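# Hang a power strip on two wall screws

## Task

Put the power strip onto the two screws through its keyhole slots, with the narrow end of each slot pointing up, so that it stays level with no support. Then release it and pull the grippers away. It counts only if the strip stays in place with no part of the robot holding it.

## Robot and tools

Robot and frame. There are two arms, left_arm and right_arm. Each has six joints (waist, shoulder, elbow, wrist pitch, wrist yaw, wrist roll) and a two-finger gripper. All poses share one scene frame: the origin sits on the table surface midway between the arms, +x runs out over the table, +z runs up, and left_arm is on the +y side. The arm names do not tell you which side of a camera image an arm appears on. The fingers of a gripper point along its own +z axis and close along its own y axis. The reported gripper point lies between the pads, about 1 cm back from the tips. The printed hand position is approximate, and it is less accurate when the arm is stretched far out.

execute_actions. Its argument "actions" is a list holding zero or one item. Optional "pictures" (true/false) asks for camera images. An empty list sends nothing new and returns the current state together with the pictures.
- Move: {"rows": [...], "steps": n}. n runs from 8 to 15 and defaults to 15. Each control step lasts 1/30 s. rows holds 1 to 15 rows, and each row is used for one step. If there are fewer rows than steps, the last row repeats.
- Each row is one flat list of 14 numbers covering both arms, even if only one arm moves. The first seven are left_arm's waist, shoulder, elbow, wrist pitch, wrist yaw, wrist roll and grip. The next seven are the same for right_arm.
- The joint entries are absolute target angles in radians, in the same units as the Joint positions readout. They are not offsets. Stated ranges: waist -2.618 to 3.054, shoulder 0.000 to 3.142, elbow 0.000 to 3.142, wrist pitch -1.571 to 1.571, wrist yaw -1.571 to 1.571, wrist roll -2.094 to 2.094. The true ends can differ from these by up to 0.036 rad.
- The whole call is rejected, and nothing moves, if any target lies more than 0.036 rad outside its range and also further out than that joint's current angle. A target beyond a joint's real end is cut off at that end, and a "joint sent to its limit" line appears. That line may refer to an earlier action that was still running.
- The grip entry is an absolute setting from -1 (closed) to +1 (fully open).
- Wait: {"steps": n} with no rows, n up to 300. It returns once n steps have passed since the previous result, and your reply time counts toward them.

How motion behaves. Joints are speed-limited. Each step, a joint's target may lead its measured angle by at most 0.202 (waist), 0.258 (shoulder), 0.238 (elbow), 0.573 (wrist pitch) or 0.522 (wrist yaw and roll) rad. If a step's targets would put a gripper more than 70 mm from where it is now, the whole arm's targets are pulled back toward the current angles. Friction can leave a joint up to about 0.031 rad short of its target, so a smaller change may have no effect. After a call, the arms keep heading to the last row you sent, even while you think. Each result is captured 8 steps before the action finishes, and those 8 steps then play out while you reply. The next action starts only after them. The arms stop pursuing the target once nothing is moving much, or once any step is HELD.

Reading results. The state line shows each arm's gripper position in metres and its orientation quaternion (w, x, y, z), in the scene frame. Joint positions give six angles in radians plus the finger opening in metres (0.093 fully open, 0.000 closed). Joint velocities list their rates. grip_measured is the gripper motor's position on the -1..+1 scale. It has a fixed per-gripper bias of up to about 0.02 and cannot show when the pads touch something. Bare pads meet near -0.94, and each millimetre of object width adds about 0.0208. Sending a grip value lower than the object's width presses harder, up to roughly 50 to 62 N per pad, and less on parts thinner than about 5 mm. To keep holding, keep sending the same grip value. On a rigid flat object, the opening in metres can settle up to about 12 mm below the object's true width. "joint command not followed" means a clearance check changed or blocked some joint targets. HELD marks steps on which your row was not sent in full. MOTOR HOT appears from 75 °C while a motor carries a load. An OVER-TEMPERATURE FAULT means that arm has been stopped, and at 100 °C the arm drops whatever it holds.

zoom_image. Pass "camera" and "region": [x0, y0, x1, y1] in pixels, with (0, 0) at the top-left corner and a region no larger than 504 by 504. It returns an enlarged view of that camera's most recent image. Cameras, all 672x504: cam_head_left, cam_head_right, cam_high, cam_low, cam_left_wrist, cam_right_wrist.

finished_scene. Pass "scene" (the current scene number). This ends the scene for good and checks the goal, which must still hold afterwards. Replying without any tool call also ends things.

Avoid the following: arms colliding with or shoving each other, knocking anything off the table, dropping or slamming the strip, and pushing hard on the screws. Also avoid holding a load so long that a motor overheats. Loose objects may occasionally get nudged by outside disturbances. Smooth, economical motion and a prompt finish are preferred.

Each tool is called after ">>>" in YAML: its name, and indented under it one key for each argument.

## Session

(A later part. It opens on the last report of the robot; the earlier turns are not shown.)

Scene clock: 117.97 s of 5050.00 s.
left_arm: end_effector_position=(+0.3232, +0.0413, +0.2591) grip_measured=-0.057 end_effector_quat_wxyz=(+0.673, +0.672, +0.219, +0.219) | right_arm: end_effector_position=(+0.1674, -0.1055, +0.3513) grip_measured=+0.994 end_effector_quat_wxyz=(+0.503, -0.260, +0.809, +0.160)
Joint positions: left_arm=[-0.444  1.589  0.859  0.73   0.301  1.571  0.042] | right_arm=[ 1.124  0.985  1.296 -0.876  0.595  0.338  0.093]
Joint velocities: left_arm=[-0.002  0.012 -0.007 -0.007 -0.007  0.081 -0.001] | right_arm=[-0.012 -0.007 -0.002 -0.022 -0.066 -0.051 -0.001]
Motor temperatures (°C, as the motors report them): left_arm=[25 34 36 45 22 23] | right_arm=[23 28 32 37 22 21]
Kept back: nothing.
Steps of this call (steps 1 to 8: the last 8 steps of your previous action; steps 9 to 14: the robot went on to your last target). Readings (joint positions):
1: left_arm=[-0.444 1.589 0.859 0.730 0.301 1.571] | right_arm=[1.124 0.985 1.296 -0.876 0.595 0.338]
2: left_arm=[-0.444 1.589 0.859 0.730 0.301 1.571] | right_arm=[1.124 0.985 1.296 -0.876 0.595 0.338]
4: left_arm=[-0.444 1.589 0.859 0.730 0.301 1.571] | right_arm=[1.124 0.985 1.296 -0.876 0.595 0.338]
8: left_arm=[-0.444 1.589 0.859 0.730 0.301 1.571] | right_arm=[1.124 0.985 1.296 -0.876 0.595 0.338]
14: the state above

>>> execute_actions:
  actions:
    - {"rows": [[-0.458,1.566,0.923,0.874,0.291,1.58,-0.21,1.115,0.966,1.284,-0.878,0.608,0.345,1.0],[-0.461,1.566,0.923,0.874,0.291,1.58,-0.21,1.115,0.966,1.284,-0.878,0.608,0.345,1.0],[-0.461,1.566,0.923,0.874,0.291,1.58,-0.21,1.115,0.966,1.284,-0.878,0.608,0.345,1.0],[-0.455,1.566,0.923,0.874,0.291,1.58,-0.21,1.115,0.966,1.284,-0.878,0.608,0.345,1.0]], "steps": 8}

>>> execute_actions:
  actions:
    - {"steps": 14}

Scene clock: 118.37 s of 5050.00 s.
left_arm: end_effector_position=(+0.3232, +0.0413, +0.2591) grip_measured=-0.057 end_effector_quat_wxyz=(+0.673, +0.672, +0.219, +0.219) | right_arm: end_effector_position=(+0.1674, -0.1055, +0.3513) grip_measured=+0.994 end_effector_quat_wxyz=(+0.503, -0.260, +0.809, +0.160)
Joint positions: left_arm=[-0.444  1.589  0.859  0.73   0.301  1.571  0.042] | right_arm=[ 1.124  0.985  1.296 -0.876  0.595  0.338  0.093]
Joint velocities: left_arm=[ 0.002  0.012 -0.012 -0.007 -0.037 -0.037 -0.001] | right_arm=[-0.002  0.007 -0.002 -0.007 -0.007  0.007  0.001]
Motor temperatures (°C, as the motors report them): left_arm=[25 34 36 45 22 23] | right_arm=[23 28 32 37 22 21]
Kept back: the last 8 steps of this action.
Steps of this call (steps 1 to 12: the robot went on to your last target). Readings (joint positions):
1: left_arm=[-0.444 1.589 0.859 0.730 0.301 1.571] | right_arm=[1.124 0.985 1.296 -0.876 0.595 0.338]
2: left_arm=[-0.444 1.589 0.859 0.730 0.301 1.571] | right_arm=[1.124 0.985 1.296 -0.876 0.595 0.338]
4: left_arm=[-0.444 1.589 0.859 0.730 0.301 1.571] | right_arm=[1.124 0.985 1.296 -0.876 0.595 0.338]
8: left_arm=[-0.444 1.589 0.859 0.730 0.301 1.571] | right_arm=[1.124 0.985 1.296 -0.876 0.595 0.338]
12: the state above

Scene clock: 118.83 s of 5050.00 s.
left_arm: end_effector_position=(+0.3232, +0.0413, +0.2591) grip_measured=-0.057 end_effector_quat_wxyz=(+0.673, +0.672, +0.219, +0.219) | right_arm: end_effector_position=(+0.1674, -0.1055, +0.3513) grip_measured=+0.994 end_effector_quat_wxyz=(+0.503, -0.260, +0.809, +0.160)
Joint positions: left_arm=[-0.444  1.589  0.859  0.73   0.301  1.571  0.042] | right_arm=[ 1.124  0.985  1.296 -0.876  0.595  0.338  0.093]
Joint velocities: left_arm=[-0.037 -0.017 -0.027 -0.037 -0.007 -0.139  0.001] | right_arm=[ 0.002 -0.007  0.012 -0.037 -0.007 -0.007  0.   ]
Motor temperatures (°C, as the motors report them): left_arm=[25 34 36 45 22 23] | right_arm=[23 28 32 37 22 21]
Kept back: nothing.
Steps of this call (steps 1 to 8: the last 8 steps of your previous action; steps 9 to 14: the robot went on to your last target). Readings (joint positions):
1: left_arm=[-0.444 1.589 0.859 0.730 0.301 1.571] | right_arm=[1.124 0.985 1.296 -0.876 0.595 0.338]
2: left_arm=[-0.444 1.589 0.859 0.730 0.301 1.571] | right_arm=[1.124 0.985 1.296 -0.876 0.595 0.338]
4: left_arm=[-0.444 1.589 0.859 0.730 0.301 1.571] | right_arm=[1.124 0.985 1.296 -0.876 0.595 0.338]
8: left_arm=[-0.444 1.589 0.859 0.730 0.301 1.571] | right_arm=[1.124 0.985 1.296 -0.876 0.595 0.338]
14: the state above

>>> execute_actions:
  actions:
    - {"rows": [[-0.461,1.566,0.923,0.874,0.291,1.58,-0.21,1.115,0.966,1.284,-0.878,0.608,0.345,1.0],[-0.466,1.566,0.923,0.874,0.291,1.58,-0.21,1.115,0.966,1.284,-0.878,0.608,0.345,1.0],[-0.466,1.566,0.923,0.874,0.291,1.58,-0.21,1.115,0.966,1.284,-0.878,0.608,0.345,1.0],[-0.455,1.566,0.923,0.874,0.291,1.58,-0.21,1.115,0.966,1.284,-0.878,0.608,0.345,1.0]], "steps": 8}

>>> execute_actions:
  actions:
    - {"steps": 14}

Scene clock: 119.17 s of 5050.00 s.
left_arm: end_effector_position=(+0.3232, +0.0413, +0.2591) grip_measured=-0.057 end_effector_quat_wxyz=(+0.673, +0.672, +0.219, +0.219) | right_arm: end_effector_position=(+0.1674, -0.1055, +0.3513) grip_measured=+0.994 end_effector_quat_wxyz=(+0.503, -0.260, +0.809, +0.160)
Joint positions: left_arm=[-0.444  1.589  0.859  0.73   0.301  1.571  0.042] | right_arm=[ 1.124  0.985  1.296 -0.876  0.595  0.338  0.093]
Joint velocities: left_arm=[ 0.007  0.037 -0.007 -0.007  0.007 -0.022 -0.   ] | right_arm=[-0.002 -0.002  0.007  0.022  0.022  0.007 -0.001]
Motor temperatures (°C, as the motors report them): left_arm=[25 34 36 45 22 23] | right_arm=[23 28 32 37 22 21]
Kept back: the last 8 steps of this action.
Steps of this call (steps 1 to 10: the robot went on to your last target). Readings (joint positions):
1: left_arm=[-0.444 1.589 0.859 0.730 0.301 1.571] | right_arm=[1.124 0.985 1.296 -0.876 0.595 0.338]
2: left_arm=[-0.444 1.589 0.859 0.730 0.301 1.571] | right_arm=[1.124 0.985 1.296 -0.876 0.595 0.338]
4: left_arm=[-0.444 1.589 0.859 0.730 0.301 1.571] | right_arm=[1.124 0.985 1.296 -0.876 0.595 0.338]
8: left_arm=[-0.444 1.589 0.859 0.730 0.301 1.571] | right_arm=[1.124 0.985 1.296 -0.876 0.595 0.338]
10: the state above

Scene clock: 119.63 s of 5050.00 s.
left_arm: end_effector_position=(+0.3223, +0.0401, +0.2591) grip_measured=-0.057 end_effector_quat_wxyz=(+0.673, +0.672, +0.219, +0.219) | right_arm: end_effector_position=(+0.1674, -0.1055, +0.3513) grip_measured=+0.994 end_effector_quat_wxyz=(+0.503, -0.260, +0.809, +0.160)
Joint positions: left_arm=[-0.448  1.589  0.859  0.73   0.298  1.571  0.042] | right_arm=[ 1.124  0.985  1.296 -0.876  0.595  0.338  0.093]
Joint velocities: left_arm=[ 0.002 -0.007 -0.007 -0.007  0.007  0.007  0.   ] | right_arm=[-0.007  0.007 -0.012 -0.051  0.022 -0.066 -0.001]
Motor temperatures (°C, as the motors report them): left_arm=[25 34 36 46 22 23] | right_arm=[23 28 32 37 22 21]
Kept back: nothing.
Steps of this call (steps 1 to 8: the last 8 steps of your previous action; steps 9 to 14: the robot went on to your last target). Readings (joint positions):
1: left_arm=[-0.444 1.589 0.859 0.730 0.301 1.571] | right_arm=[1.124 0.985 1.296 -0.876 0.595 0.338]
2: left_arm=[-0.445 1.589 0.859 0.730 0.300 1.571] | right_arm=[1.124 0.985 1.296 -0.876 0.595 0.338]
4: left_arm=[-0.447 1.589 0.859 0.730 0.299 1.571] | right_arm=[1.124 0.985 1.296 -0.876 0.595 0.338]
8: left_arm=[-0.448 1.589 0.859 0.730 0.298 1.571] | right_arm=[1.124 0.985 1.296 -0.876 0.595 0.338]
14: the state above

>>> execute_actions:
  actions:
    - {"rows": [[-0.455,1.570,0.926,0.874,0.291,1.58,-0.21,1.115,0.966,1.284,-0.878,0.608,0.345,1.0],[-0.455,1.574,0.929,0.874,0.291,1.58,-0.21,1.115,0.966,1.284,-0.878,0.608,0.345,1.0],[-0.455,1.577,0.932,0.874,0.291,1.58,-0.21,1.115,0.966,1.284,-0.878,0.608,0.345,1.0],[-0.455,1.579,0.934,0.874,0.291,1.58,-0.21,1.115,0.966,1.284,-0.878,0.608,0.345,1.0],[-0.455,1.581,0.9355,0.874,0.291,1.58,-0.21,1.115,0.966,1.284,-0.878,0.608,0.345,1.0],[-0.455,1.583,0.937,0.874,0.291,1.58,-0.21,1.115,0.966,1.284,-0.878,0.608,0.345,1.0],[-0.455,1.585,0.939,0.874,0.291,1.58,-0.21,1.115,0.966,1.284,-0.878,0.608,0.345,1.0],[-0.455,1.587,0.941,0.874,0.291,1.58,-0.21,1.115,0.966,1.284,-0.878,0.608,0.345,1.0],[-0.455,1.589,0.943,0.874,0.291,1.58,-0.21,1.115,0.966,1.284,-0.878,0.608,0.345,1.0],[-0.455,1.591,0.945,0.874,0.291,1.58,-0.21,1.115,0.966,1.284,-0.878,0.608,0.345,1.0],[-0.455,1.593,0.947,0.874,0.291,1.58,-0.21,1.115,0.966,1.284,-0.878,0.608,0.345,1.0],[-0.455,1.595,0.949,0.874,0.291,1.58,-0.21,1.115,0.966,1.284,-0.878,0.608,0.345,1.0],[-0.455,1.597,0.951,0.874,0.291,1.58,-0.21,1.115,0.966,1.284,-0.878,0.608,0.345,1.0],[-0.455,1.599,0.953,0.874,0.291,1.58,-0.21,1.115,0.966,1.284,-0.878,0.608,0.345,1.0],[-0.455,1.601,0.955,0.874,0.291,1.58,-0.21,1.115,0.966,1.284,-0.878,0.608,0.345,1.0]], "steps": 15}

>>> execute_actions:
  actions:
    - {"rows": [[-0.455,1.603,0.957,0.874,0.291,1.58,-0.21,1.115,0.966,1.284,-0.878,0.608,0.345,1.0],[-0.455,1.605,0.959,0.874,0.291,1.58,-0.21,1.115,0.966,1.284,-0.878,0.608,0.345,1.0],[-0.455,1.607,0.9615,0.874,0.291,1.58,-0.21,1.115,0.966,1.284,-0.878,0.608,0.345,1.0],[-0.455,1.609,0.964,0.874,0.291,1.58,-0.21,1.115,0.966,1.284,-0.878,0.608,0.345,1.0],[-0.455,1.611,0.9665,0.874,0.291,1.58,-0.21,1.115,0.966,1.284,-0.878,0.608,0.345,1.0],[-0.455,1.612,0.969,0.874,0.291,1.58,-0.21,1.115,0.966,1.284,-0.878,0.608,0.345,1.0]], "steps": 12}

>>> execute_actions:
  actions:
    - {"steps": 14}
  pictures: true

Scene clock: 121.33 s of 5050.00 s.
left_arm: end_effector_position=(+0.3253, +0.0379, +0.2587) grip_measured=-0.057 end_effector_quat_wxyz=(+0.672, +0.672, +0.219, +0.219) | right_arm: end_effector_position=(+0.1674, -0.1055, +0.3513) grip_measured=+0.994 end_effector_quat_wxyz=(+0.503, -0.260, +0.809, +0.160)
Joint positions: left_arm=[-0.448  1.603  0.873  0.73   0.298  1.571  0.042] | right_arm=[ 1.124  0.985  1.296 -0.876  0.595  0.338  0.093]
Joint velocities: left_arm=[ 0.022  0.071  0.071 -0.051  0.051 -0.081  0.001] | right_arm=[-0.007  0.002  0.002  0.007  0.051 -0.051  0.001]
Motor temperatures (°C, as the motors report them): left_arm=[25 34 37 46 22 23] | right_arm=[23 27 32 37 22 21]
Steps of this call (steps 1 to 15: the robot went on to your last target; steps 16 to 44: nothing new was sent; steps 45 to 51: the first 7 steps of this action). Readings (joint positions):
45: left_arm=[-0.448 1.589 0.859 0.730 0.298 1.571] | right_arm=[1.124 0.985 1.296 -0.876 0.595 0.338]
46: left_arm=[-0.448 1.589 0.859 0.730 0.298 1.571] | right_arm=[1.124 0.985 1.296 -0.876 0.595 0.338]
48: left_arm=[-0.448 1.592 0.863 0.730 0.298 1.571] | right_arm=[1.124 0.985 1.296 -0.876 0.595 0.338]
51: the state above

Scene clock: 121.73 s of 5050.00 s.
left_arm: end_effector_position=(+0.3279, +0.0359, +0.2575) grip_measured=-0.057 end_effector_quat_wxyz=(+0.672, +0.673, +0.219, +0.218) | right_arm: end_effector_position=(+0.1674, -0.1055, +0.3513) grip_measured=+0.994 end_effector_quat_wxyz=(+0.503, -0.260, +0.809, +0.160)
Joint positions: left_arm=[-0.448  1.616  0.884  0.73   0.298  1.571  0.042] | right_arm=[ 1.124  0.985  1.296 -0.876  0.595  0.338  0.093]
Joint velocities: left_arm=[ 0.002 -0.007 -0.002 -0.022 -0.037 -0.022 -0.   ] | right_arm=[ 0.002  0.012 -0.002  0.022  0.051  0.037 -0.001]
Motor temperatures (°C, as the motors report them): left_arm=[25 34 37 46 22 23] | right_arm=[23 27 32 37 22 21]
Steps of this call (steps 1 to 8: the last 8 steps of your previous action; steps 9 to 12: the first 4 steps of this action). Readings (joint positions):
9: left_arm=[-0.448 1.616 0.884 0.730 0.298 1.571] | right_arm=[1.124 0.985 1.296 -0.876 0.595 0.338]
10: left_arm=[-0.448 1.616 0.884 0.730 0.298 1.571] | right_arm=[1.124 0.985 1.296 -0.876 0.595 0.338]
12: the state above

Scene clock: 122.20 s of 5050.00 s.
left_arm: end_effector_position=(+0.3280, +0.0354, +0.2575) grip_measured=-0.057 end_effector_quat_wxyz=(+0.672, +0.674, +0.218, +0.218) | right_arm: end_effector_position=(+0.1674, -0.1055, +0.3513) grip_measured=+0.994 end_effector_quat_wxyz=(+0.503, -0.260, +0.809, +0.160)
Joint positions: left_arm=[-0.448  1.618  0.887  0.728  0.3    1.572  0.042] | right_arm=[ 1.124  0.985  1.296 -0.876  0.595  0.338  0.093]
Joint velocities: left_arm=[-0.012  0.007  0.007  0.007 -0.051 -0.037 -0.002] | right_arm=[-0.007 -0.017  0.007 -0.037  0.051 -0.037  0.   ]
Motor temperatures (°C, as the motors report them): left_arm=[25 34 37 46 22 23] | right_arm=[23 27 32 37 22 21]
Kept back: nothing.
Steps of this call (steps 1 to 8: the last 8 steps of your previous action; steps 9 to 14: the robot went on to your last target). Readings (joint positions):
1: left_arm=[-0.448 1.618 0.886 0.729 0.299 1.571] | right_arm=[1.124 0.985 1.296 -0.876 0.595 0.338]
2: left_arm=[-0.448 1.618 0.887 0.728 0.300 1.572] | right_arm=[1.124 0.985 1.296 -0.876 0.595 0.338]
4: left_arm=[-0.448 1.618 0.887 0.728 0.300 1.572] | right_arm=[1.124 0.985 1.296 -0.876 0.595 0.338]
8: left_arm=[-0.448 1.618 0.887 0.728 0.300 1.572] | right_arm=[1.124 0.985 1.296 -0.876 0.595 0.338]
14: the state above

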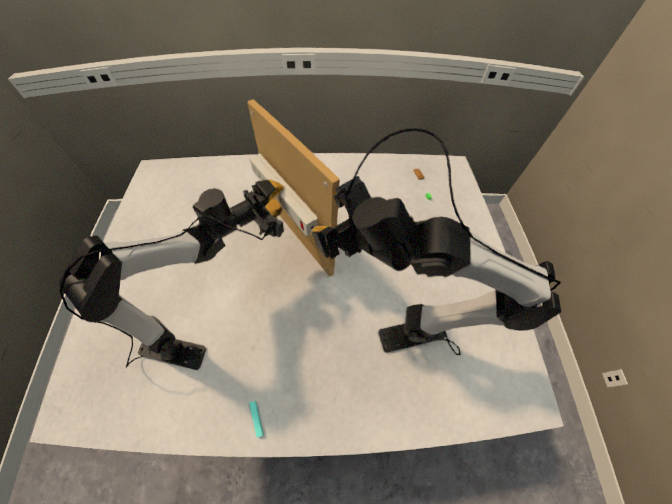

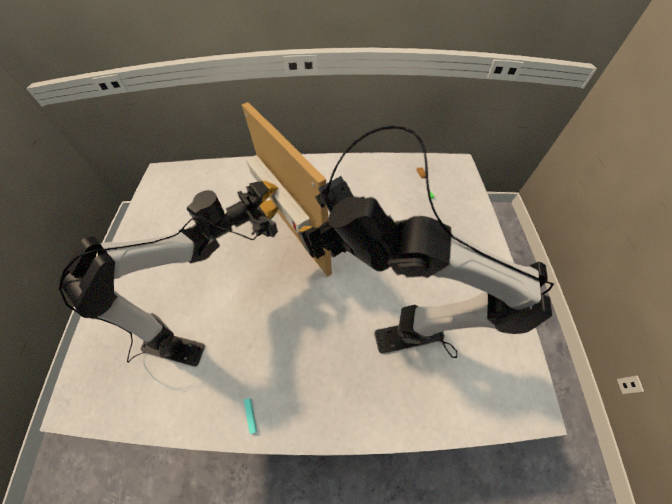

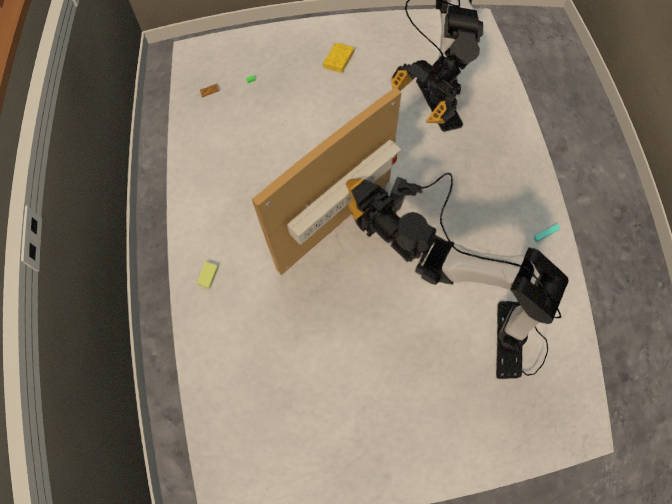

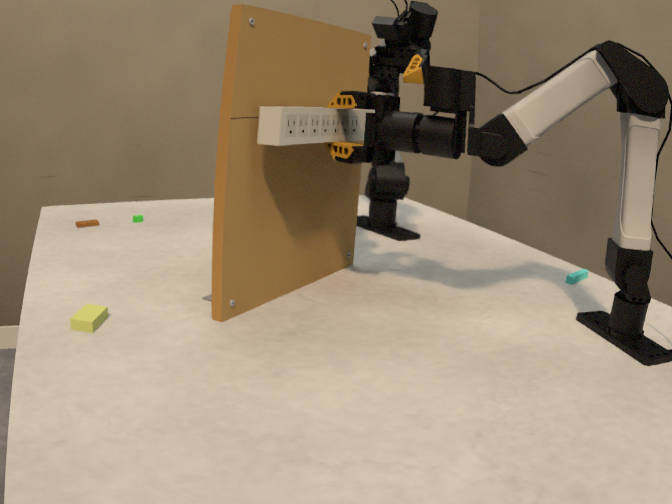

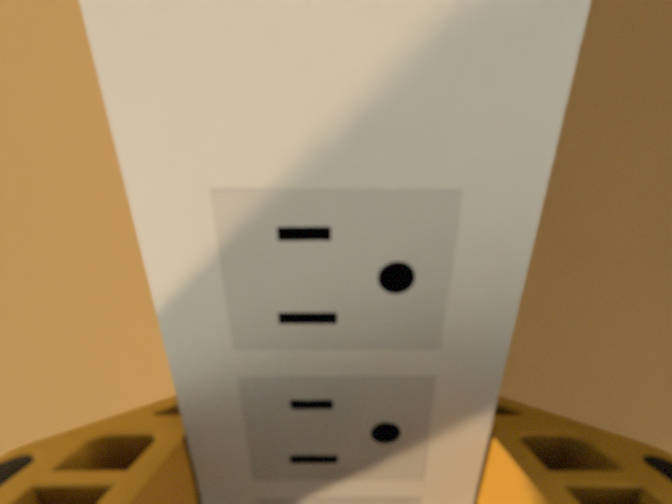

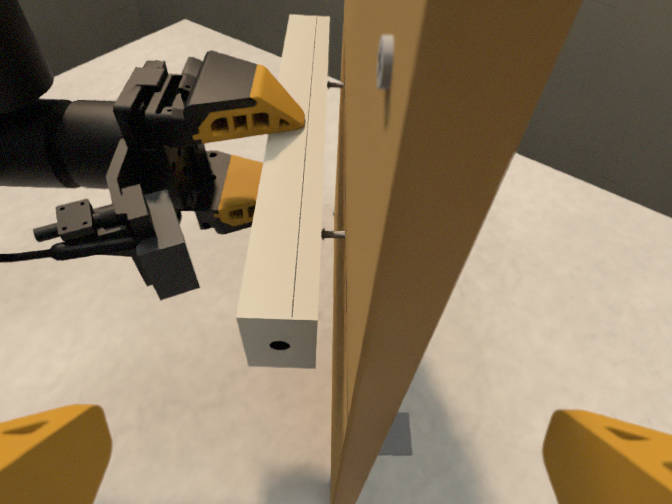

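>>> zoom_image:
  camera: "cam_low"
  region: [225, 90, 295, 160]

>>> zoom_image:
  camera: "cam_right_wrist"
  region: [295, 205, 355, 265]

>>> zoom_image:
  camera: "cam_right_wrist"
  region: [305, 60, 355, 110]

Region (225, 90, 295, 160) of cam_low's 672x504 image, scaled by 7.200, with more detail than that image has.

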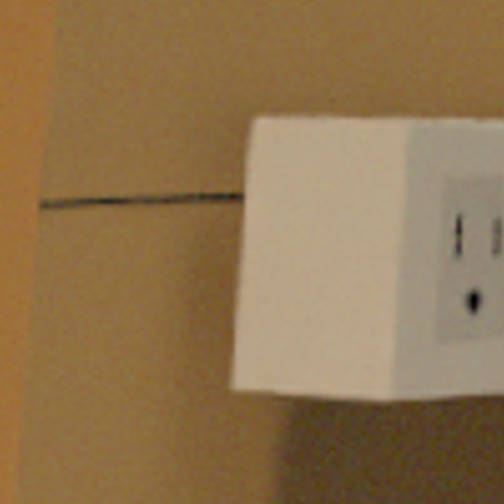

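Region (295, 205, 355, 265) of cam_right_wrist's 672x504 image, scaled by 8.400, with more detail than that image has.

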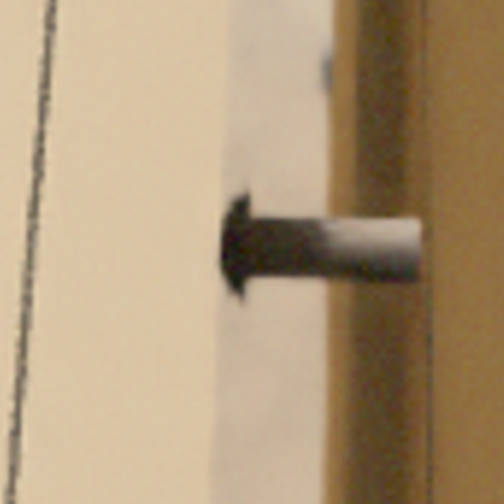

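Region (305, 60, 355, 110) of cam_right_wrist's 672x504 image, scaled by 10.080, with more detail than that image has.

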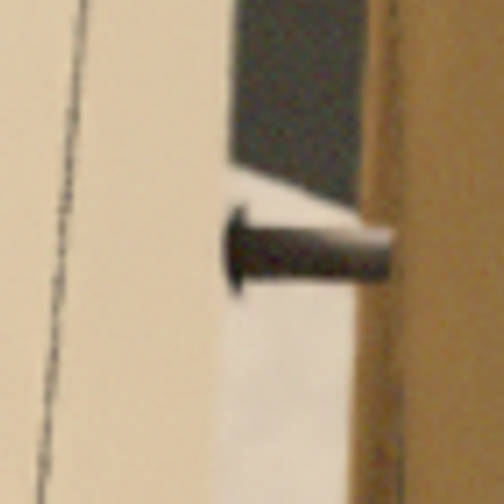

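>>> zoom_image:
  camera: "cam_high"
  region: [345, 125, 405, 185]

>>> zoom_image:
  camera: "cam_high"
  region: [275, 190, 335, 250]

>>> zoom_image:
  camera: "cam_head_right"
  region: [230, 140, 330, 250]

Region (345, 125, 405, 185) of cam_high's 672x504 image, scaled by 8.400, with more detail than that image has.

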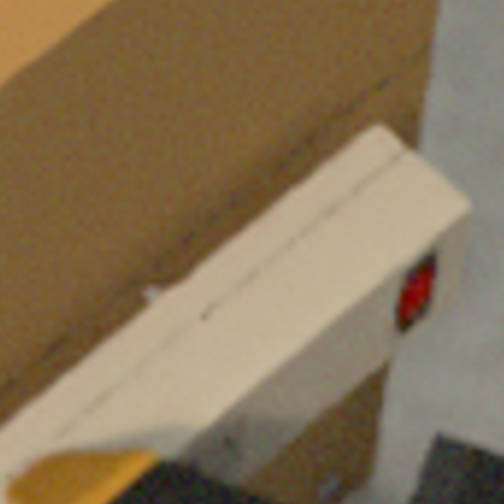

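Region (275, 190, 335, 250) of cam_high's 672x504 image, scaled by 8.400, with more detail than that image has.

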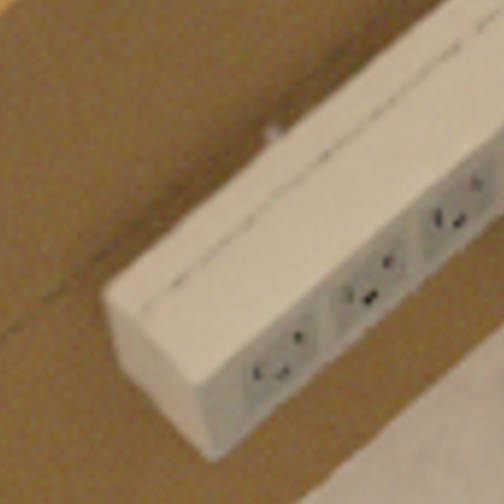

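Region (230, 140, 330, 250) of cam_head_right's 672x504 image, scaled by 4.582, with more detail than that image has; it fills the left 458 columns of this view, and the rest is white.

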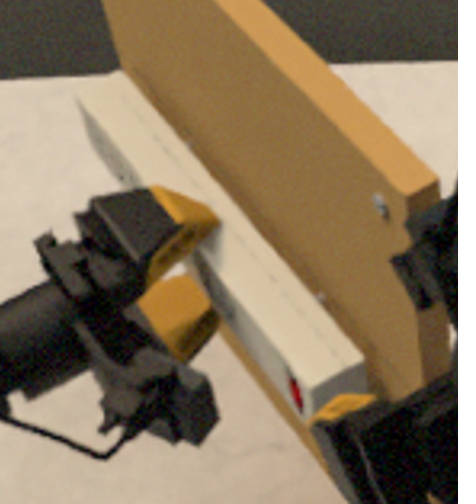

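>>> execute_actions:
  actions:
    - {"rows": [[-0.452,1.600,0.952,0.877,0.295,1.58,-0.21,1.115,0.966,1.284,-0.878,0.608,0.345,1.0],[-0.449,1.588,0.935,0.880,0.299,1.58,-0.21,1.115,0.966,1.284,-0.878,0.608,0.345,1.0],[-0.446,1.577,0.919,0.883,0.303,1.58,-0.21,1.115,0.966,1.284,-0.878,0.608,0.345,1.0],[-0.443,1.568,0.906,0.885,0.306,1.58,-0.21,1.115,0.966,1.284,-0.878,0.608,0.345,1.0],[-0.440,1.562,0.900,0.886,0.308,1.58,-0.21,1.115,0.966,1.284,-0.878,0.608,0.345,1.0],[-0.438,1.558,0.896,0.887,0.309,1.58,-0.21,1.115,0.966,1.284,-0.878,0.608,0.345,1.0],[-0.437,1.555,0.893,0.888,0.310,1.58,-0.21,1.115,0.966,1.284,-0.878,0.608,0.345,1.0],[-0.437,1.552,0.890,0.889,0.310,1.58,-0.21,1.115,0.966,1.284,-0.878,0.608,0.345,1.0],[-0.437,1.550,0.888,0.890,0.310,1.58,-0.21,1.115,0.966,1.284,-0.878,0.608,0.345,1.0],[-0.437,1.550,0.888,0.891,0.310,1.58,-0.21,1.115,0.966,1.284,-0.878,0.608,0.345,1.0],[-0.437,1.550,0.888,0.892,0.310,1.58,-0.21,1.115,0.966,1.284,-0.878,0.608,0.345,1.0],[-0.430,1.550,0.888,0.892,0.312,1.58,-0.21,1.115,0.966,1.284,-0.878,0.608,0.345,1.0],[-0.423,1.550,0.888,0.892,0.313,1.58,-0.21,1.115,0.966,1.284,-0.878,0.608,0.345,1.0],[-0.423,1.550,0.888,0.892,0.313,1.58,-0.21,1.115,0.966,1.284,-0.878,0.608,0.345,1.0],[-0.433,1.550,0.888,0.892,0.313,1.58,-0.21,1.115,0.966,1.284,-0.878,0.608,0.345,1.0]], "steps": 15}

>>> execute_actions:
  actions:
    - {"steps": 18}

Scene clock: 130.53 s of 5050.00 s.
left_arm: end_effector_position=(+0.3273, +0.0364, +0.2572) grip_measured=-0.057 end_effector_quat_wxyz=(+0.672, +0.674, +0.218, +0.217) | right_arm: end_effector_position=(+0.1674, -0.1055, +0.3513) grip_measured=+0.994 end_effector_quat_wxyz=(+0.503, -0.260, +0.809, +0.160)
Joint positions: left_arm=[-0.447  1.614  0.882  0.729  0.303  1.572  0.042] | right_arm=[ 1.124  0.985  1.296 -0.876  0.595  0.338  0.093]
Joint velocities: left_arm=[-0.002 -0.061 -0.061 -0.022  0.007  0.007  0.   ] | right_arm=[-0.002  0.002 -0.022 -0.051  0.007  0.022  0.001]
Motor temperatures (°C, as the motors report them): left_arm=[25 33 40 49 22 23] | right_arm=[23 27 32 37 22 21]
Steps of this call (steps 1 to 15: the robot went on to your last target; steps 16 to 90: nothing new was sent; then 5.10 s passed at rest; steps 91 to 97: the first 7 steps of this action). Readings (joint positions):
91: left_arm=[-0.448 1.618 0.887 0.728 0.301 1.572] | right_arm=[1.124 0.985 1.296 -0.876 0.595 0.338]
92: left_arm=[-0.448 1.618 0.887 0.728 0.301 1.572] | right_arm=[1.124 0.985 1.296 -0.876 0.595 0.338]
94: left_arm=[-0.447 1.617 0.886 0.728 0.303 1.572] | right_arm=[1.124 0.985 1.296 -0.876 0.595 0.338]
97: the state above

Scene clock: 131.13 s of 5050.00 s.
left_arm: end_effector_position=(+0.3270, +0.0399, +0.2564) grip_measured=-0.057 end_effector_quat_wxyz=(+0.671, +0.674, +0.219, +0.218) | right_arm: end_effector_position=(+0.1674, -0.1055, +0.3513) grip_measured=+0.994 end_effector_quat_wxyz=(+0.503, -0.260, +0.809, +0.160)
Joint positions: left_arm=[-0.44   1.606  0.871  0.731  0.306  1.572  0.042] | right_arm=[ 1.124  0.985  1.296 -0.876  0.595  0.338  0.093]
Joint velocities: left_arm=[ 0.007 -0.012  0.007 -0.007 -0.066 -0.051 -0.   ] | right_arm=[-0.007 -0.002 -0.017 -0.095  0.007 -0.007 -0.001]
Motor temperatures (°C, as the motors report them): left_arm=[25 34 40 49 22 23] | right_arm=[23 27 32 37 22 21]
Kept back: nothing.
Steps of this call (steps 1 to 8: the last 8 steps of your previous action; steps 9 to 18: the robot went on to your last target). Readings (joint positions):
1: left_arm=[-0.447 1.613 0.879 0.729 0.303 1.572] | right_arm=[1.124 0.985 1.296 -0.876 0.595 0.338]
2: left_arm=[-0.447 1.610 0.876 0.729 0.303 1.572] | right_arm=[1.124 0.985 1.296 -0.876 0.595 0.338]
4: left_arm=[-0.447 1.607 0.872 0.729 0.303 1.572] | right_arm=[1.124 0.985 1.296 -0.876 0.595 0.338]
8: left_arm=[-0.441 1.606 0.871 0.729 0.306 1.572] | right_arm=[1.124 0.985 1.296 -0.876 0.595 0.338]
18: the state above

>>> execute_actions:
  actions:
    - {"rows": [[-0.442,1.558,0.902,0.892,0.313,1.58,-0.21,1.115,0.966,1.284,-0.878,0.608,0.345,1.0],[-0.451,1.566,0.916,0.892,0.313,1.58,-0.21,1.115,0.966,1.284,-0.878,0.608,0.345,1.0],[-0.457,1.573,0.928,0.892,0.313,1.58,-0.21,1.115,0.966,1.284,-0.878,0.608,0.345,1.0],[-0.462,1.578,0.936,0.892,0.313,1.58,-0.21,1.115,0.966,1.284,-0.878,0.608,0.345,1.0],[-0.462,1.580,0.938,0.892,0.313,1.58,-0.21,1.115,0.966,1.284,-0.878,0.608,0.345,1.0],[-0.451,1.580,0.938,0.892,0.313,1.58,-0.21,1.115,0.966,1.284,-0.878,0.608,0.345,1.0],[-0.451,1.580,0.940,0.892,0.313,1.58,-0.21,1.115,0.966,1.284,-0.878,0.608,0.345,1.0],[-0.451,1.580,0.943,0.892,0.313,1.58,-0.21,1.115,0.966,1.284,-0.878,0.608,0.345,1.0],[-0.451,1.580,0.946,0.892,0.313,1.58,-0.21,1.115,0.966,1.284,-0.878,0.608,0.345,1.0],[-0.451,1.580,0.946,0.892,0.313,1.58,-0.21,1.115,0.966,1.284,-0.878,0.608,0.345,1.0],[-0.451,1.580,0.940,0.892,0.313,1.58,-0.21,1.115,0.966,1.284,-0.878,0.608,0.345,1.0]], "steps": 12}

>>> execute_actions:
  actions:
    - {"steps": 18}

Scene clock: 132.27 s of 5050.00 s.
left_arm: end_effector_position=(+0.3267, +0.0396, +0.2564) grip_measured=-0.057 end_effector_quat_wxyz=(+0.671, +0.674, +0.219, +0.218) | right_arm: end_effector_position=(+0.1674, -0.1055, +0.3513) grip_measured=+0.994 end_effector_quat_wxyz=(+0.503, -0.260, +0.809, +0.160)
Joint positions: left_arm=[-0.441  1.606  0.871  0.731  0.306  1.572  0.042] | right_arm=[ 1.124  0.985  1.296 -0.876  0.595  0.338  0.093]
Joint velocities: left_arm=[-0.032  0.002  0.022 -0.007 -0.037 -0.007 -0.   ] | right_arm=[-0.012 -0.017 -0.002 -0.066 -0.051 -0.007  0.001]
Motor temperatures (°C, as the motors report them): left_arm=[25 34 39 50 22 23] | right_arm=[23 27 32 37 22 21]
Steps of this call (steps 1 to 15: the robot went on to your last target; steps 16 to 30: nothing new was sent; steps 31 to 34: the first 4 steps of this action). Readings (joint positions):
31: left_arm=[-0.440 1.606 0.871 0.731 0.306 1.572] | right_arm=[1.124 0.985 1.296 -0.876 0.595 0.338]
32: left_arm=[-0.440 1.606 0.871 0.731 0.306 1.572] | right_arm=[1.124 0.985 1.296 -0.876 0.595 0.338]
34: the state above

Scene clock: 132.87 s of 5050.00 s.
left_arm: end_effector_position=(+0.3263, +0.0377, +0.2616) grip_measured=-0.057 end_effector_quat_wxyz=(+0.676, +0.670, +0.215, +0.219) | right_arm: end_effector_position=(+0.1674, -0.1055, +0.3513) grip_measured=+0.994 end_effector_quat_wxyz=(+0.503, -0.260, +0.809, +0.160)
Joint positions: left_arm=[-0.444  1.606  0.879  0.736  0.308  1.572  0.042] | right_arm=[ 1.124  0.985  1.296 -0.876  0.595  0.338  0.093]
Joint velocities: left_arm=[-0.012  0.002  0.002  0.066  0.037  0.037  0.   ] | right_arm=[-0.002  0.002  0.012  0.022 -0.022 -0.007 -0.002]
Motor temperatures (°C, as the motors report them): left_arm=[25 34 40 50 22 23] | right_arm=[23 27 32 37 22 21]
Kept back: nothing.
Steps of this call (steps 1 to 8: the last 8 steps of your previous action; steps 9 to 15: the robot went on to your last target; steps 16 to 18: nothing new was sent). Readings (joint positions):
1: left_arm=[-0.442 1.606 0.871 0.731 0.306 1.572] | right_arm=[1.124 0.985 1.296 -0.876 0.595 0.338]
2: left_arm=[-0.443 1.606 0.871 0.731 0.307 1.572] | right_arm=[1.124 0.985 1.296 -0.876 0.595 0.338]
4: left_arm=[-0.444 1.606 0.871 0.731 0.308 1.572] | right_arm=[1.124 0.985 1.296 -0.876 0.595 0.338]
8: left_arm=[-0.444 1.606 0.877 0.733 0.308 1.572] | right_arm=[1.124 0.985 1.296 -0.876 0.595 0.338]
18: the state above
All arms were judged still, so your last target was given up. Only a new action makes them travel on or press farther. Fingers that are still opening or closing keep moving.

>>> execute_actions:
  actions:
    - {"rows": [[-0.451,1.580,0.940,0.885,0.305,1.58,-0.21,1.115,0.966,1.284,-0.878,0.608,0.345,1.0],[-0.451,1.580,0.940,0.879,0.298,1.58,-0.21,1.115,0.966,1.284,-0.878,0.608,0.345,1.0],[-0.451,1.580,0.940,0.875,0.294,1.58,-0.21,1.115,0.966,1.284,-0.878,0.608,0.345,1.0],[-0.451,1.580,0.940,0.873,0.293,1.58,-0.21,1.115,0.966,1.284,-0.878,0.608,0.345,1.0]], "steps": 8}

>>> execute_actions:
  actions:
    - {"steps": 20}

Scene clock: 133.43 s of 5050.00 s.
left_arm: end_effector_position=(+0.3263, +0.0377, +0.2616) grip_measured=-0.057 end_effector_quat_wxyz=(+0.676, +0.670, +0.215, +0.219) | right_arm: end_effector_position=(+0.1674, -0.1055, +0.3513) grip_measured=+0.994 end_effector_quat_wxyz=(+0.503, -0.260, +0.809, +0.160)
Joint positions: left_arm=[-0.444  1.606  0.879  0.736  0.308  1.572  0.042] | right_arm=[ 1.124  0.985  1.296 -0.876  0.595  0.338  0.093]
Joint velocities: left_arm=[-0.002 -0.002 -0.002  0.007 -0.007 -0.022  0.   ] | right_arm=[ 0.002  0.002  0.007 -0.051 -0.037  0.051 -0.001]
Motor temperatures (°C, as the motors report them): left_arm=[25 34 40 50 22 23] | right_arm=[23 27 32 37 22 21]
Kept back: the last 8 steps of this action.
Steps of this call (steps 1 to 17: nothing new was sent). Readings (joint positions):
1: left_arm=[-0.444 1.606 0.879 0.736 0.308 1.572] | right_arm=[1.124 0.985 1.296 -0.876 0.595 0.338]
2: left_arm=[-0.444 1.606 0.879 0.736 0.308 1.572] | right_arm=[1.124 0.985 1.296 -0.876 0.595 0.338]
4: left_arm=[-0.444 1.606 0.879 0.736 0.308 1.572] | right_arm=[1.124 0.985 1.296 -0.876 0.595 0.338]
8: left_arm=[-0.444 1.606 0.879 0.736 0.308 1.572] | right_arm=[1.124 0.985 1.296 -0.876 0.595 0.338]
17: the state above

Scene clock: 134.10 s of 5050.00 s.
left_arm: end_effector_position=(+0.3268, +0.0381, +0.2604) grip_measured=-0.057 end_effector_quat_wxyz=(+0.674, +0.672, +0.217, +0.219) | right_arm: end_effector_position=(+0.1674, -0.1055, +0.3513) grip_measured=+0.994 end_effector_quat_wxyz=(+0.503, -0.260, +0.809, +0.160)
Joint positions: left_arm=[-0.444  1.606  0.879  0.731  0.304  1.572  0.042] | right_arm=[ 1.124  0.985  1.296 -0.876  0.595  0.338  0.093]
Joint velocities: left_arm=[-0.002 -0.007  0.007  0.037 -0.022 -0.081  0.   ] | right_arm=[-0.022  0.007  0.012  0.007 -0.007 -0.037 -0.   ]
Motor temperatures (°C, as the motors report them): left_arm=[25 34 40 50 22 23] | right_arm=[23 27 32 37 22 21]
Kept back: nothing.
Steps of this call (steps 1 to 8: the last 8 steps of your previous action; steps 9 to 15: the robot went on to your last target; steps 16 to 20: nothing new was sent). Readings (joint positions):
1: left_arm=[-0.444 1.606 0.879 0.736 0.308 1.572] | right_arm=[1.124 0.985 1.296 -0.876 0.595 0.338]
2: left_arm=[-0.444 1.606 0.879 0.736 0.308 1.572] | right_arm=[1.124 0.985 1.296 -0.876 0.595 0.338]
4: left_arm=[-0.444 1.606 0.879 0.736 0.307 1.572] | right_arm=[1.124 0.985 1.296 -0.876 0.595 0.338]
8: left_arm=[-0.444 1.606 0.879 0.733 0.306 1.572] | right_arm=[1.124 0.985 1.296 -0.876 0.595 0.338]
20: the state above
All arms were judged still, so your last target was given up. Only a new action makes them travel on or press farther. Fingers that are still opening or closing keep moving.

>>> execute_actions:
  actions:
    - {"rows": [[-0.451,1.586,0.945,0.878,0.298,1.58,-0.21,1.115,0.966,1.284,-0.878,0.608,0.345,1.0],[-0.451,1.591,0.950,0.880,0.300,1.58,-0.21,1.115,0.966,1.284,-0.878,0.608,0.345,1.0],[-0.451,1.594,0.952,0.880,0.300,1.58,-0.21,1.115,0.966,1.284,-0.878,0.608,0.345,1.0],[-0.451,1.597,0.954,0.880,0.300,1.58,-0.21,1.115,0.966,1.284,-0.878,0.608,0.345,1.0],[-0.451,1.600,0.956,0.880,0.300,1.58,-0.21,1.115,0.966,1.284,-0.878,0.608,0.345,1.0],[-0.451,1.603,0.959,0.880,0.300,1.58,-0.21,1.115,0.966,1.284,-0.878,0.608,0.345,1.0],[-0.451,1.606,0.962,0.880,0.300,1.58,-0.21,1.115,0.966,1.284,-0.878,0.608,0.345,1.0],[-0.451,1.609,0.965,0.880,0.300,1.58,-0.21,1.115,0.966,1.284,-0.878,0.608,0.345,1.0],[-0.451,1.612,0.968,0.880,0.300,1.58,-0.21,1.115,0.966,1.284,-0.878,0.608,0.345,1.0],[-0.451,1.614,0.971,0.880,0.300,1.58,-0.21,1.115,0.966,1.284,-0.878,0.608,0.345,1.0],[-0.451,1.615,0.972,0.880,0.300,1.58,-0.21,1.115,0.966,1.284,-0.878,0.608,0.345,1.0]], "steps": 14}

>>> execute_actions:
  actions:
    - {"steps": 16}
  pictures: true

Scene clock: 135.60 s of 5050.00 s.
left_arm: end_effector_position=(+0.3289, +0.0363, +0.2599) grip_measured=-0.057 end_effector_quat_wxyz=(+0.674, +0.672, +0.217, +0.219) | right_arm: end_effector_position=(+0.1674, -0.1055, +0.3513) grip_measured=+0.994 end_effector_quat_wxyz=(+0.503, -0.260, +0.809, +0.160)
Joint positions: left_arm=[-0.444  1.617  0.89   0.731  0.305  1.572  0.042] | right_arm=[ 1.124  0.985  1.296 -0.876  0.595  0.338  0.093]
Joint velocities: left_arm=[-0.012  0.012 -0.012  0.11   0.022  0.007 -0.   ] | right_arm=[-0.002  0.002 -0.012  0.037  0.007  0.095  0.001]
Motor temperatures (°C, as the motors report them): left_arm=[25 34 40 50 22 23] | right_arm=[23 27 32 37 22 21]
Steps of this call (steps 1 to 39: nothing new was sent; steps 40 to 45: the first 6 steps of this action). Readings (joint positions):
40: left_arm=[-0.444 1.606 0.879 0.731 0.304 1.572] | right_arm=[1.124 0.985 1.296 -0.876 0.595 0.338]
41: left_arm=[-0.444 1.606 0.879 0.731 0.304 1.572] | right_arm=[1.124 0.985 1.296 -0.876 0.595 0.338]
43: left_arm=[-0.444 1.610 0.882 0.731 0.304 1.572] | right_arm=[1.124 0.985 1.296 -0.876 0.595 0.338]
45: the state above

Scene clock: 136.13 s of 5050.00 s.
left_arm: end_effector_position=(+0.3288, +0.0362, +0.2599) grip_measured=-0.057 end_effector_quat_wxyz=(+0.674, +0.672, +0.217, +0.219) | right_arm: end_effector_position=(+0.1674, -0.1055, +0.3513) grip_measured=+0.994 end_effector_quat_wxyz=(+0.503, -0.260, +0.809, +0.160)
Joint positions: left_arm=[-0.444  1.617  0.89   0.731  0.306  1.572  0.042] | right_arm=[ 1.124  0.985  1.296 -0.876  0.595  0.338  0.093]
Joint velocities: left_arm=[ 0.007 -0.012 -0.002 -0.022  0.066  0.066  0.   ] | right_arm=[ 0.012 -0.037 -0.007  0.007 -0.022 -0.066 -0.001]
Motor temperatures (°C, as the motors report them): left_arm=[25 34 40 51 22 23] | right_arm=[23 27 32 37 22 21]
Kept back: nothing.
Steps of this call (steps 1 to 8: the last 8 steps of your previous action; steps 9 to 15: the robot went on to your last target; step 16: nothing new was sent). Readings (joint positions):
1: left_arm=[-0.444 1.617 0.890 0.731 0.306 1.572] | right_arm=[1.124 0.985 1.296 -0.876 0.595 0.338]
2: left_arm=[-0.444 1.617 0.890 0.731 0.306 1.572] | right_arm=[1.124 0.985 1.296 -0.876 0.595 0.338]
4: left_arm=[-0.444 1.617 0.890 0.731 0.306 1.572] | right_arm=[1.124 0.985 1.296 -0.876 0.595 0.338]
8: left_arm=[-0.444 1.617 0.890 0.731 0.306 1.572] | right_arm=[1.124 0.985 1.296 -0.876 0.595 0.338]
16: the state above
All arms were judged still, so your last target was given up. Only a new action makes them travel on or press farther. Fingers that are still opening or closing keep moving.

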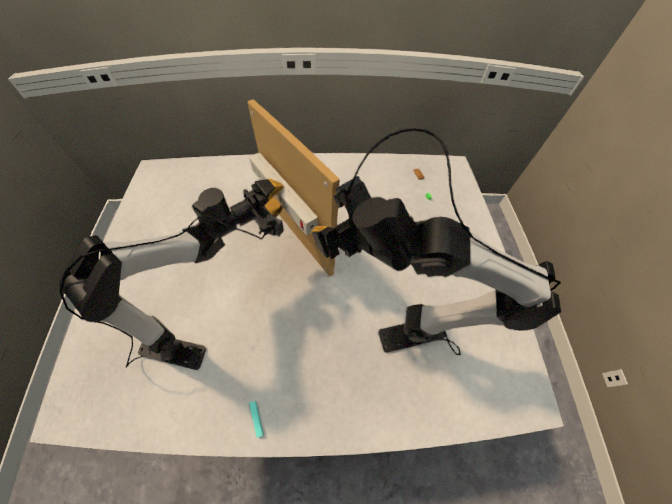

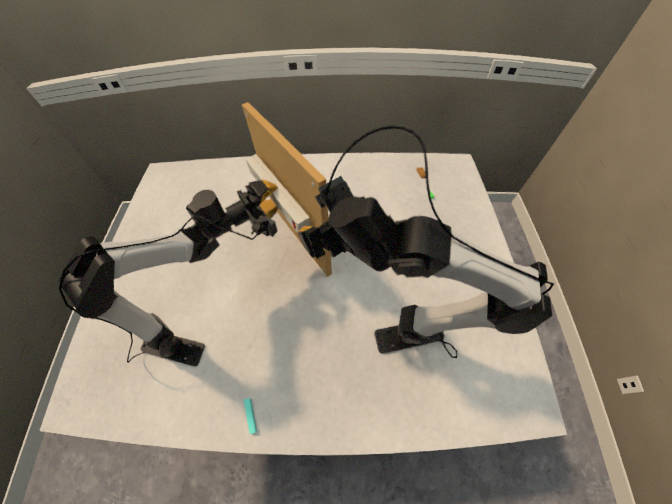

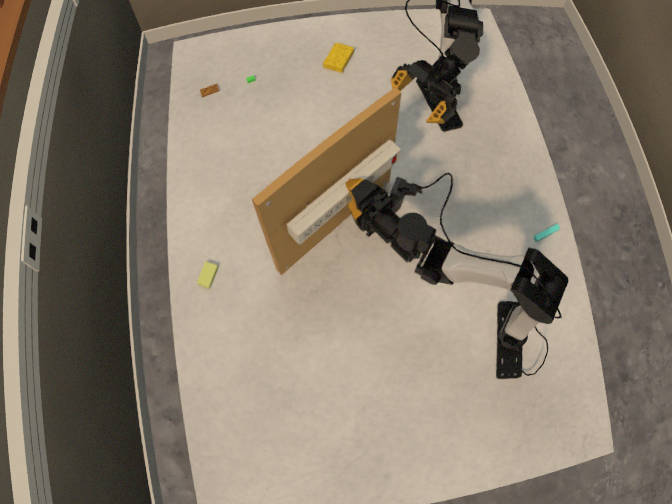

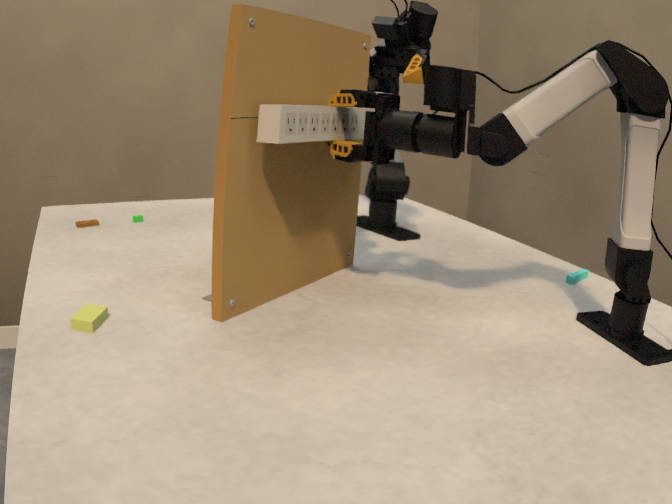

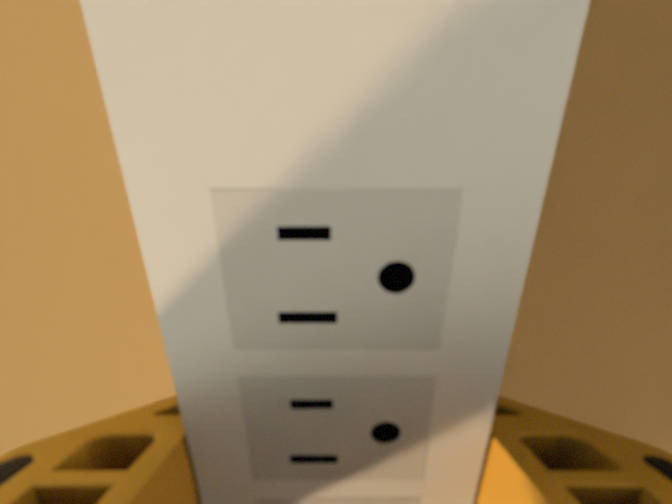

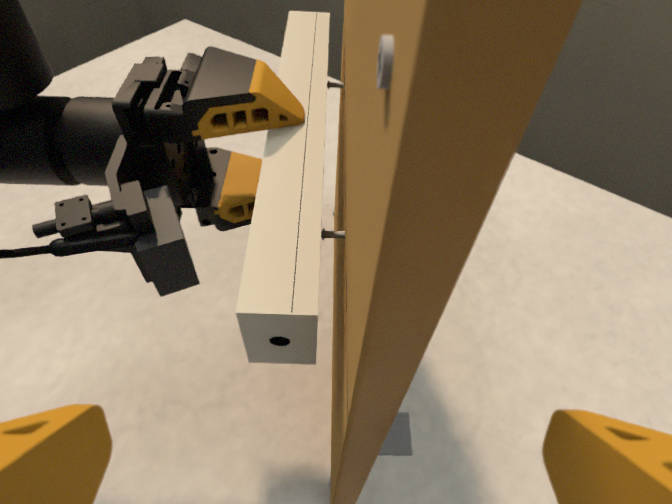

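>>> zoom_image:
  camera: "cam_right_wrist"
  region: [295, 205, 355, 265]

>>> zoom_image:
  camera: "cam_right_wrist"
  region: [305, 60, 355, 110]

Region (295, 205, 355, 265) of cam_right_wrist's 672x504 image, scaled by 8.400, with more detail than that image has.

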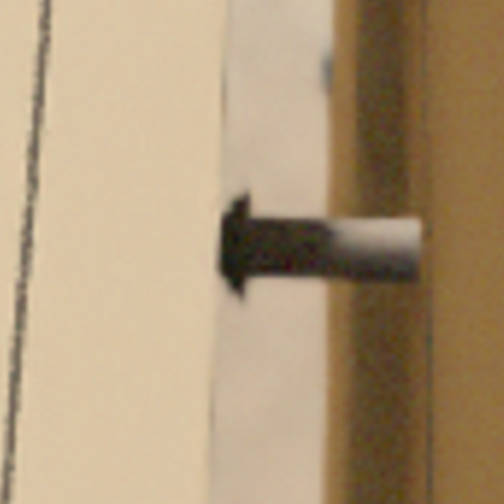

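Region (305, 60, 355, 110) of cam_right_wrist's 672x504 image, scaled by 10.080, with more detail than that image has.

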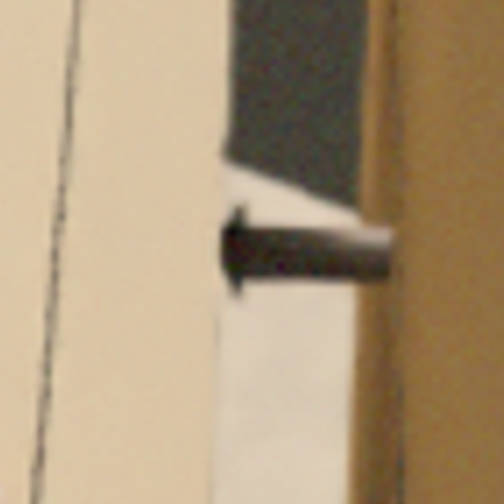

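>>> execute_actions:
  actions:
    - {"rows": [[-0.451,1.602,0.956,0.878,0.298,1.58,-0.21,1.115,0.966,1.284,-0.878,0.608,0.345,1.0],[-0.451,1.589,0.940,0.877,0.297,1.58,-0.21,1.115,0.966,1.284,-0.878,0.608,0.345,1.0],[-0.451,1.577,0.924,0.876,0.296,1.58,-0.21,1.115,0.966,1.284,-0.878,0.608,0.345,1.0],[-0.451,1.568,0.911,0.875,0.296,1.58,-0.21,1.115,0.966,1.284,-0.878,0.608,0.345,1.0],[-0.451,1.562,0.905,0.875,0.296,1.58,-0.21,1.115,0.966,1.284,-0.878,0.608,0.345,1.0],[-0.451,1.558,0.901,0.875,0.296,1.58,-0.21,1.115,0.966,1.284,-0.878,0.608,0.345,1.0],[-0.451,1.555,0.898,0.875,0.295,1.58,-0.21,1.115,0.966,1.284,-0.878,0.608,0.345,1.0],[-0.451,1.552,0.896,0.874,0.294,1.58,-0.21,1.115,0.966,1.284,-0.878,0.608,0.345,1.0],[-0.451,1.550,0.8945,0.872,0.292,1.58,-0.21,1.115,0.966,1.284,-0.878,0.608,0.345,1.0],[-0.451,1.550,0.8945,0.870,0.290,1.58,-0.21,1.115,0.966,1.284,-0.878,0.608,0.345,1.0],[-0.451,1.550,0.8945,0.869,0.289,1.58,-0.21,1.115,0.966,1.284,-0.878,0.608,0.345,1.0]], "steps": 15}

>>> execute_actions:
  actions:
    - {"steps": 20}

Scene clock: 141.57 s of 5050.00 s.
left_arm: end_effector_position=(+0.3281, +0.0368, +0.2598) grip_measured=-0.057 end_effector_quat_wxyz=(+0.674, +0.672, +0.217, +0.219) | right_arm: end_effector_position=(+0.1674, -0.1055, +0.3513) grip_measured=+0.994 end_effector_quat_wxyz=(+0.503, -0.260, +0.809, +0.160)
Joint positions: left_arm=[-0.444  1.614  0.886  0.731  0.306  1.572  0.042] | right_arm=[ 1.124  0.985  1.296 -0.876  0.595  0.338  0.093]
Joint velocities: left_arm=[-0.027 -0.046 -0.061 -0.066 -0.007 -0.037  0.   ] | right_arm=[ 0.012 -0.002 -0.002  0.051  0.007  0.007 -0.001]
Motor temperatures (°C, as the motors report them): left_arm=[25 34 41 52 22 23] | right_arm=[23 27 32 37 22 21]
Steps of this call (steps 1 to 90: nothing new was sent; then 2.20 s passed at rest; steps 91 to 97: the first 7 steps of this action). Readings (joint positions):
91: left_arm=[-0.444 1.617 0.890 0.731 0.306 1.572] | right_arm=[1.124 0.985 1.296 -0.876 0.595 0.338]
92: left_arm=[-0.444 1.617 0.890 0.731 0.306 1.572] | right_arm=[1.124 0.985 1.296 -0.876 0.595 0.338]
94: left_arm=[-0.444 1.617 0.890 0.731 0.306 1.572] | right_arm=[1.124 0.985 1.296 -0.876 0.595 0.338]
97: the state above

Scene clock: 142.23 s of 5050.00 s.
left_arm: end_effector_position=(+0.3272, +0.0386, +0.2584) grip_measured=-0.057 end_effector_quat_wxyz=(+0.671, +0.673, +0.220, +0.219) | right_arm: end_effector_position=(+0.1674, -0.1055, +0.3513) grip_measured=+0.994 end_effector_quat_wxyz=(+0.503, -0.260, +0.809, +0.160)
Joint positions: left_arm=[-0.444  1.606  0.877  0.726  0.3    1.572  0.042] | right_arm=[ 1.124  0.985  1.296 -0.876  0.595  0.338  0.093]
Joint velocities: left_arm=[-0.002 -0.002 -0.012  0.007  0.007  0.007  0.001] | right_arm=[-0.012  0.002 -0.012  0.007 -0.007 -0.066 -0.   ]
Motor temperatures (°C, as the motors report them): left_arm=[25 34 41 52 22 23] | right_arm=[23 27 32 37 22 21]
Kept back: nothing.
Steps of this call (steps 1 to 8: the last 8 steps of your previous action; steps 9 to 15: the robot went on to your last target; steps 16 to 20: nothing new was sent). Readings (joint positions):
1: left_arm=[-0.444 1.612 0.884 0.731 0.305 1.572] | right_arm=[1.124 0.985 1.296 -0.876 0.595 0.338]
2: left_arm=[-0.444 1.610 0.881 0.731 0.305 1.572] | right_arm=[1.124 0.985 1.296 -0.876 0.595 0.338]
4: left_arm=[-0.444 1.607 0.878 0.729 0.304 1.572] | right_arm=[1.124 0.985 1.296 -0.876 0.595 0.338]
8: left_arm=[-0.444 1.606 0.877 0.728 0.302 1.572] | right_arm=[1.124 0.985 1.296 -0.876 0.595 0.338]
20: the state above
All arms were judged still, so your last target was given up. Only a new action makes them travel on or press farther. Fingers that are still opening or closing keep moving.

>>> execute_actions:
  actions:
    - {"rows": [[-0.451,1.560,0.910,0.872,0.292,1.58,-0.21,1.115,0.966,1.284,-0.878,0.608,0.345,1.0],[-0.451,1.570,0.925,0.875,0.295,1.58,-0.21,1.115,0.966,1.284,-0.878,0.608,0.345,1.0],[-0.451,1.580,0.937,0.877,0.296,1.58,-0.21,1.115,0.966,1.284,-0.878,0.608,0.345,1.0],[-0.451,1.586,0.943,0.877,0.296,1.58,-0.21,1.115,0.966,1.284,-0.878,0.608,0.345,1.0],[-0.451,1.591,0.948,0.877,0.296,1.58,-0.21,1.115,0.966,1.284,-0.878,0.608,0.345,1.0],[-0.451,1.594,0.9505,0.877,0.296,1.58,-0.21,1.115,0.966,1.284,-0.878,0.608,0.345,1.0],[-0.451,1.597,0.953,0.877,0.296,1.58,-0.21,1.115,0.966,1.284,-0.878,0.608,0.345,1.0],[-0.451,1.600,0.956,0.877,0.296,1.58,-0.21,1.115,0.966,1.284,-0.878,0.608,0.345,1.0],[-0.451,1.603,0.959,0.877,0.296,1.58,-0.21,1.115,0.966,1.284,-0.878,0.608,0.345,1.0],[-0.451,1.606,0.962,0.877,0.296,1.58,-0.21,1.115,0.966,1.284,-0.878,0.608,0.345,1.0],[-0.451,1.609,0.965,0.877,0.296,1.58,-0.21,1.115,0.966,1.284,-0.878,0.608,0.345,1.0],[-0.451,1.612,0.968,0.877,0.296,1.58,-0.21,1.115,0.966,1.284,-0.878,0.608,0.345,1.0],[-0.451,1.614,0.971,0.877,0.296,1.58,-0.21,1.115,0.966,1.284,-0.878,0.608,0.345,1.0]], "steps": 15}

>>> execute_actions:
  actions:
    - {"steps": 14}

Scene clock: 144.50 s of 5050.00 s.
left_arm: end_effector_position=(+0.3279, +0.0381, +0.2584) grip_measured=-0.057 end_effector_quat_wxyz=(+0.671, +0.673, +0.220, +0.219) | right_arm: end_effector_position=(+0.1674, -0.1055, +0.3513) grip_measured=+0.994 end_effector_quat_wxyz=(+0.503, -0.260, +0.809, +0.160)
Joint positions: left_arm=[-0.444  1.61   0.881  0.726  0.3    1.572  0.042] | right_arm=[ 1.124  0.985  1.296 -0.876  0.595  0.338  0.093]
Joint velocities: left_arm=[-0.002  0.1    0.095  0.007  0.022  0.037  0.001] | right_arm=[-0.002  0.012 -0.017  0.022  0.037  0.022  0.001]
Motor temperatures (°C, as the motors report them): left_arm=[25 34 41 53 22 23] | right_arm=[23 27 32 37 22 21]
Steps of this call (steps 1 to 61: nothing new was sent; steps 62 to 68: the first 7 steps of this action). Readings (joint positions):
62: left_arm=[-0.444 1.606 0.877 0.726 0.300 1.572] | right_arm=[1.124 0.985 1.296 -0.876 0.595 0.338]
63: left_arm=[-0.444 1.606 0.877 0.726 0.300 1.572] | right_arm=[1.124 0.985 1.296 -0.876 0.595 0.338]
65: left_arm=[-0.444 1.606 0.877 0.726 0.300 1.572] | right_arm=[1.124 0.985 1.296 -0.876 0.595 0.338]
68: the state above

Scene clock: 144.97 s of 5050.00 s.
left_arm: end_effector_position=(+0.3325, +0.0352, +0.2579) grip_measured=-0.057 end_effector_quat_wxyz=(+0.671, +0.673, +0.220, +0.220) | right_arm: end_effector_position=(+0.1674, -0.1055, +0.3513) grip_measured=+0.994 end_effector_quat_wxyz=(+0.503, -0.260, +0.809, +0.160)
Joint positions: left_arm=[-0.444  1.63   0.901  0.726  0.298  1.572  0.042] | right_arm=[ 1.124  0.985  1.296 -0.876  0.595  0.338  0.093]
Joint velocities: left_arm=[-0.012  0.002  0.002 -0.037 -0.007 -0.007 -0.001] | right_arm=[ 0.007  0.017 -0.012 -0.037  0.022  0.066  0.   ]
Motor temperatures (°C, as the motors report them): left_arm=[25 34 41 53 22 23] | right_arm=[23 27 32 37 22 21]
Kept back: nothing.
Steps of this call (steps 1 to 8: the last 8 steps of your previous action; steps 9 to 14: the robot went on to your last target). Readings (joint positions):
1: left_arm=[-0.444 1.614 0.885 0.726 0.300 1.572] | right_arm=[1.124 0.985 1.296 -0.876 0.595 0.338]
2: left_arm=[-0.444 1.618 0.890 0.726 0.300 1.572] | right_arm=[1.124 0.985 1.296 -0.876 0.595 0.338]
4: left_arm=[-0.444 1.624 0.896 0.726 0.299 1.572] | right_arm=[1.124 0.985 1.296 -0.876 0.595 0.338]
8: left_arm=[-0.444 1.630 0.901 0.726 0.298 1.572] | right_arm=[1.124 0.985 1.296 -0.876 0.595 0.338]
14: the state above


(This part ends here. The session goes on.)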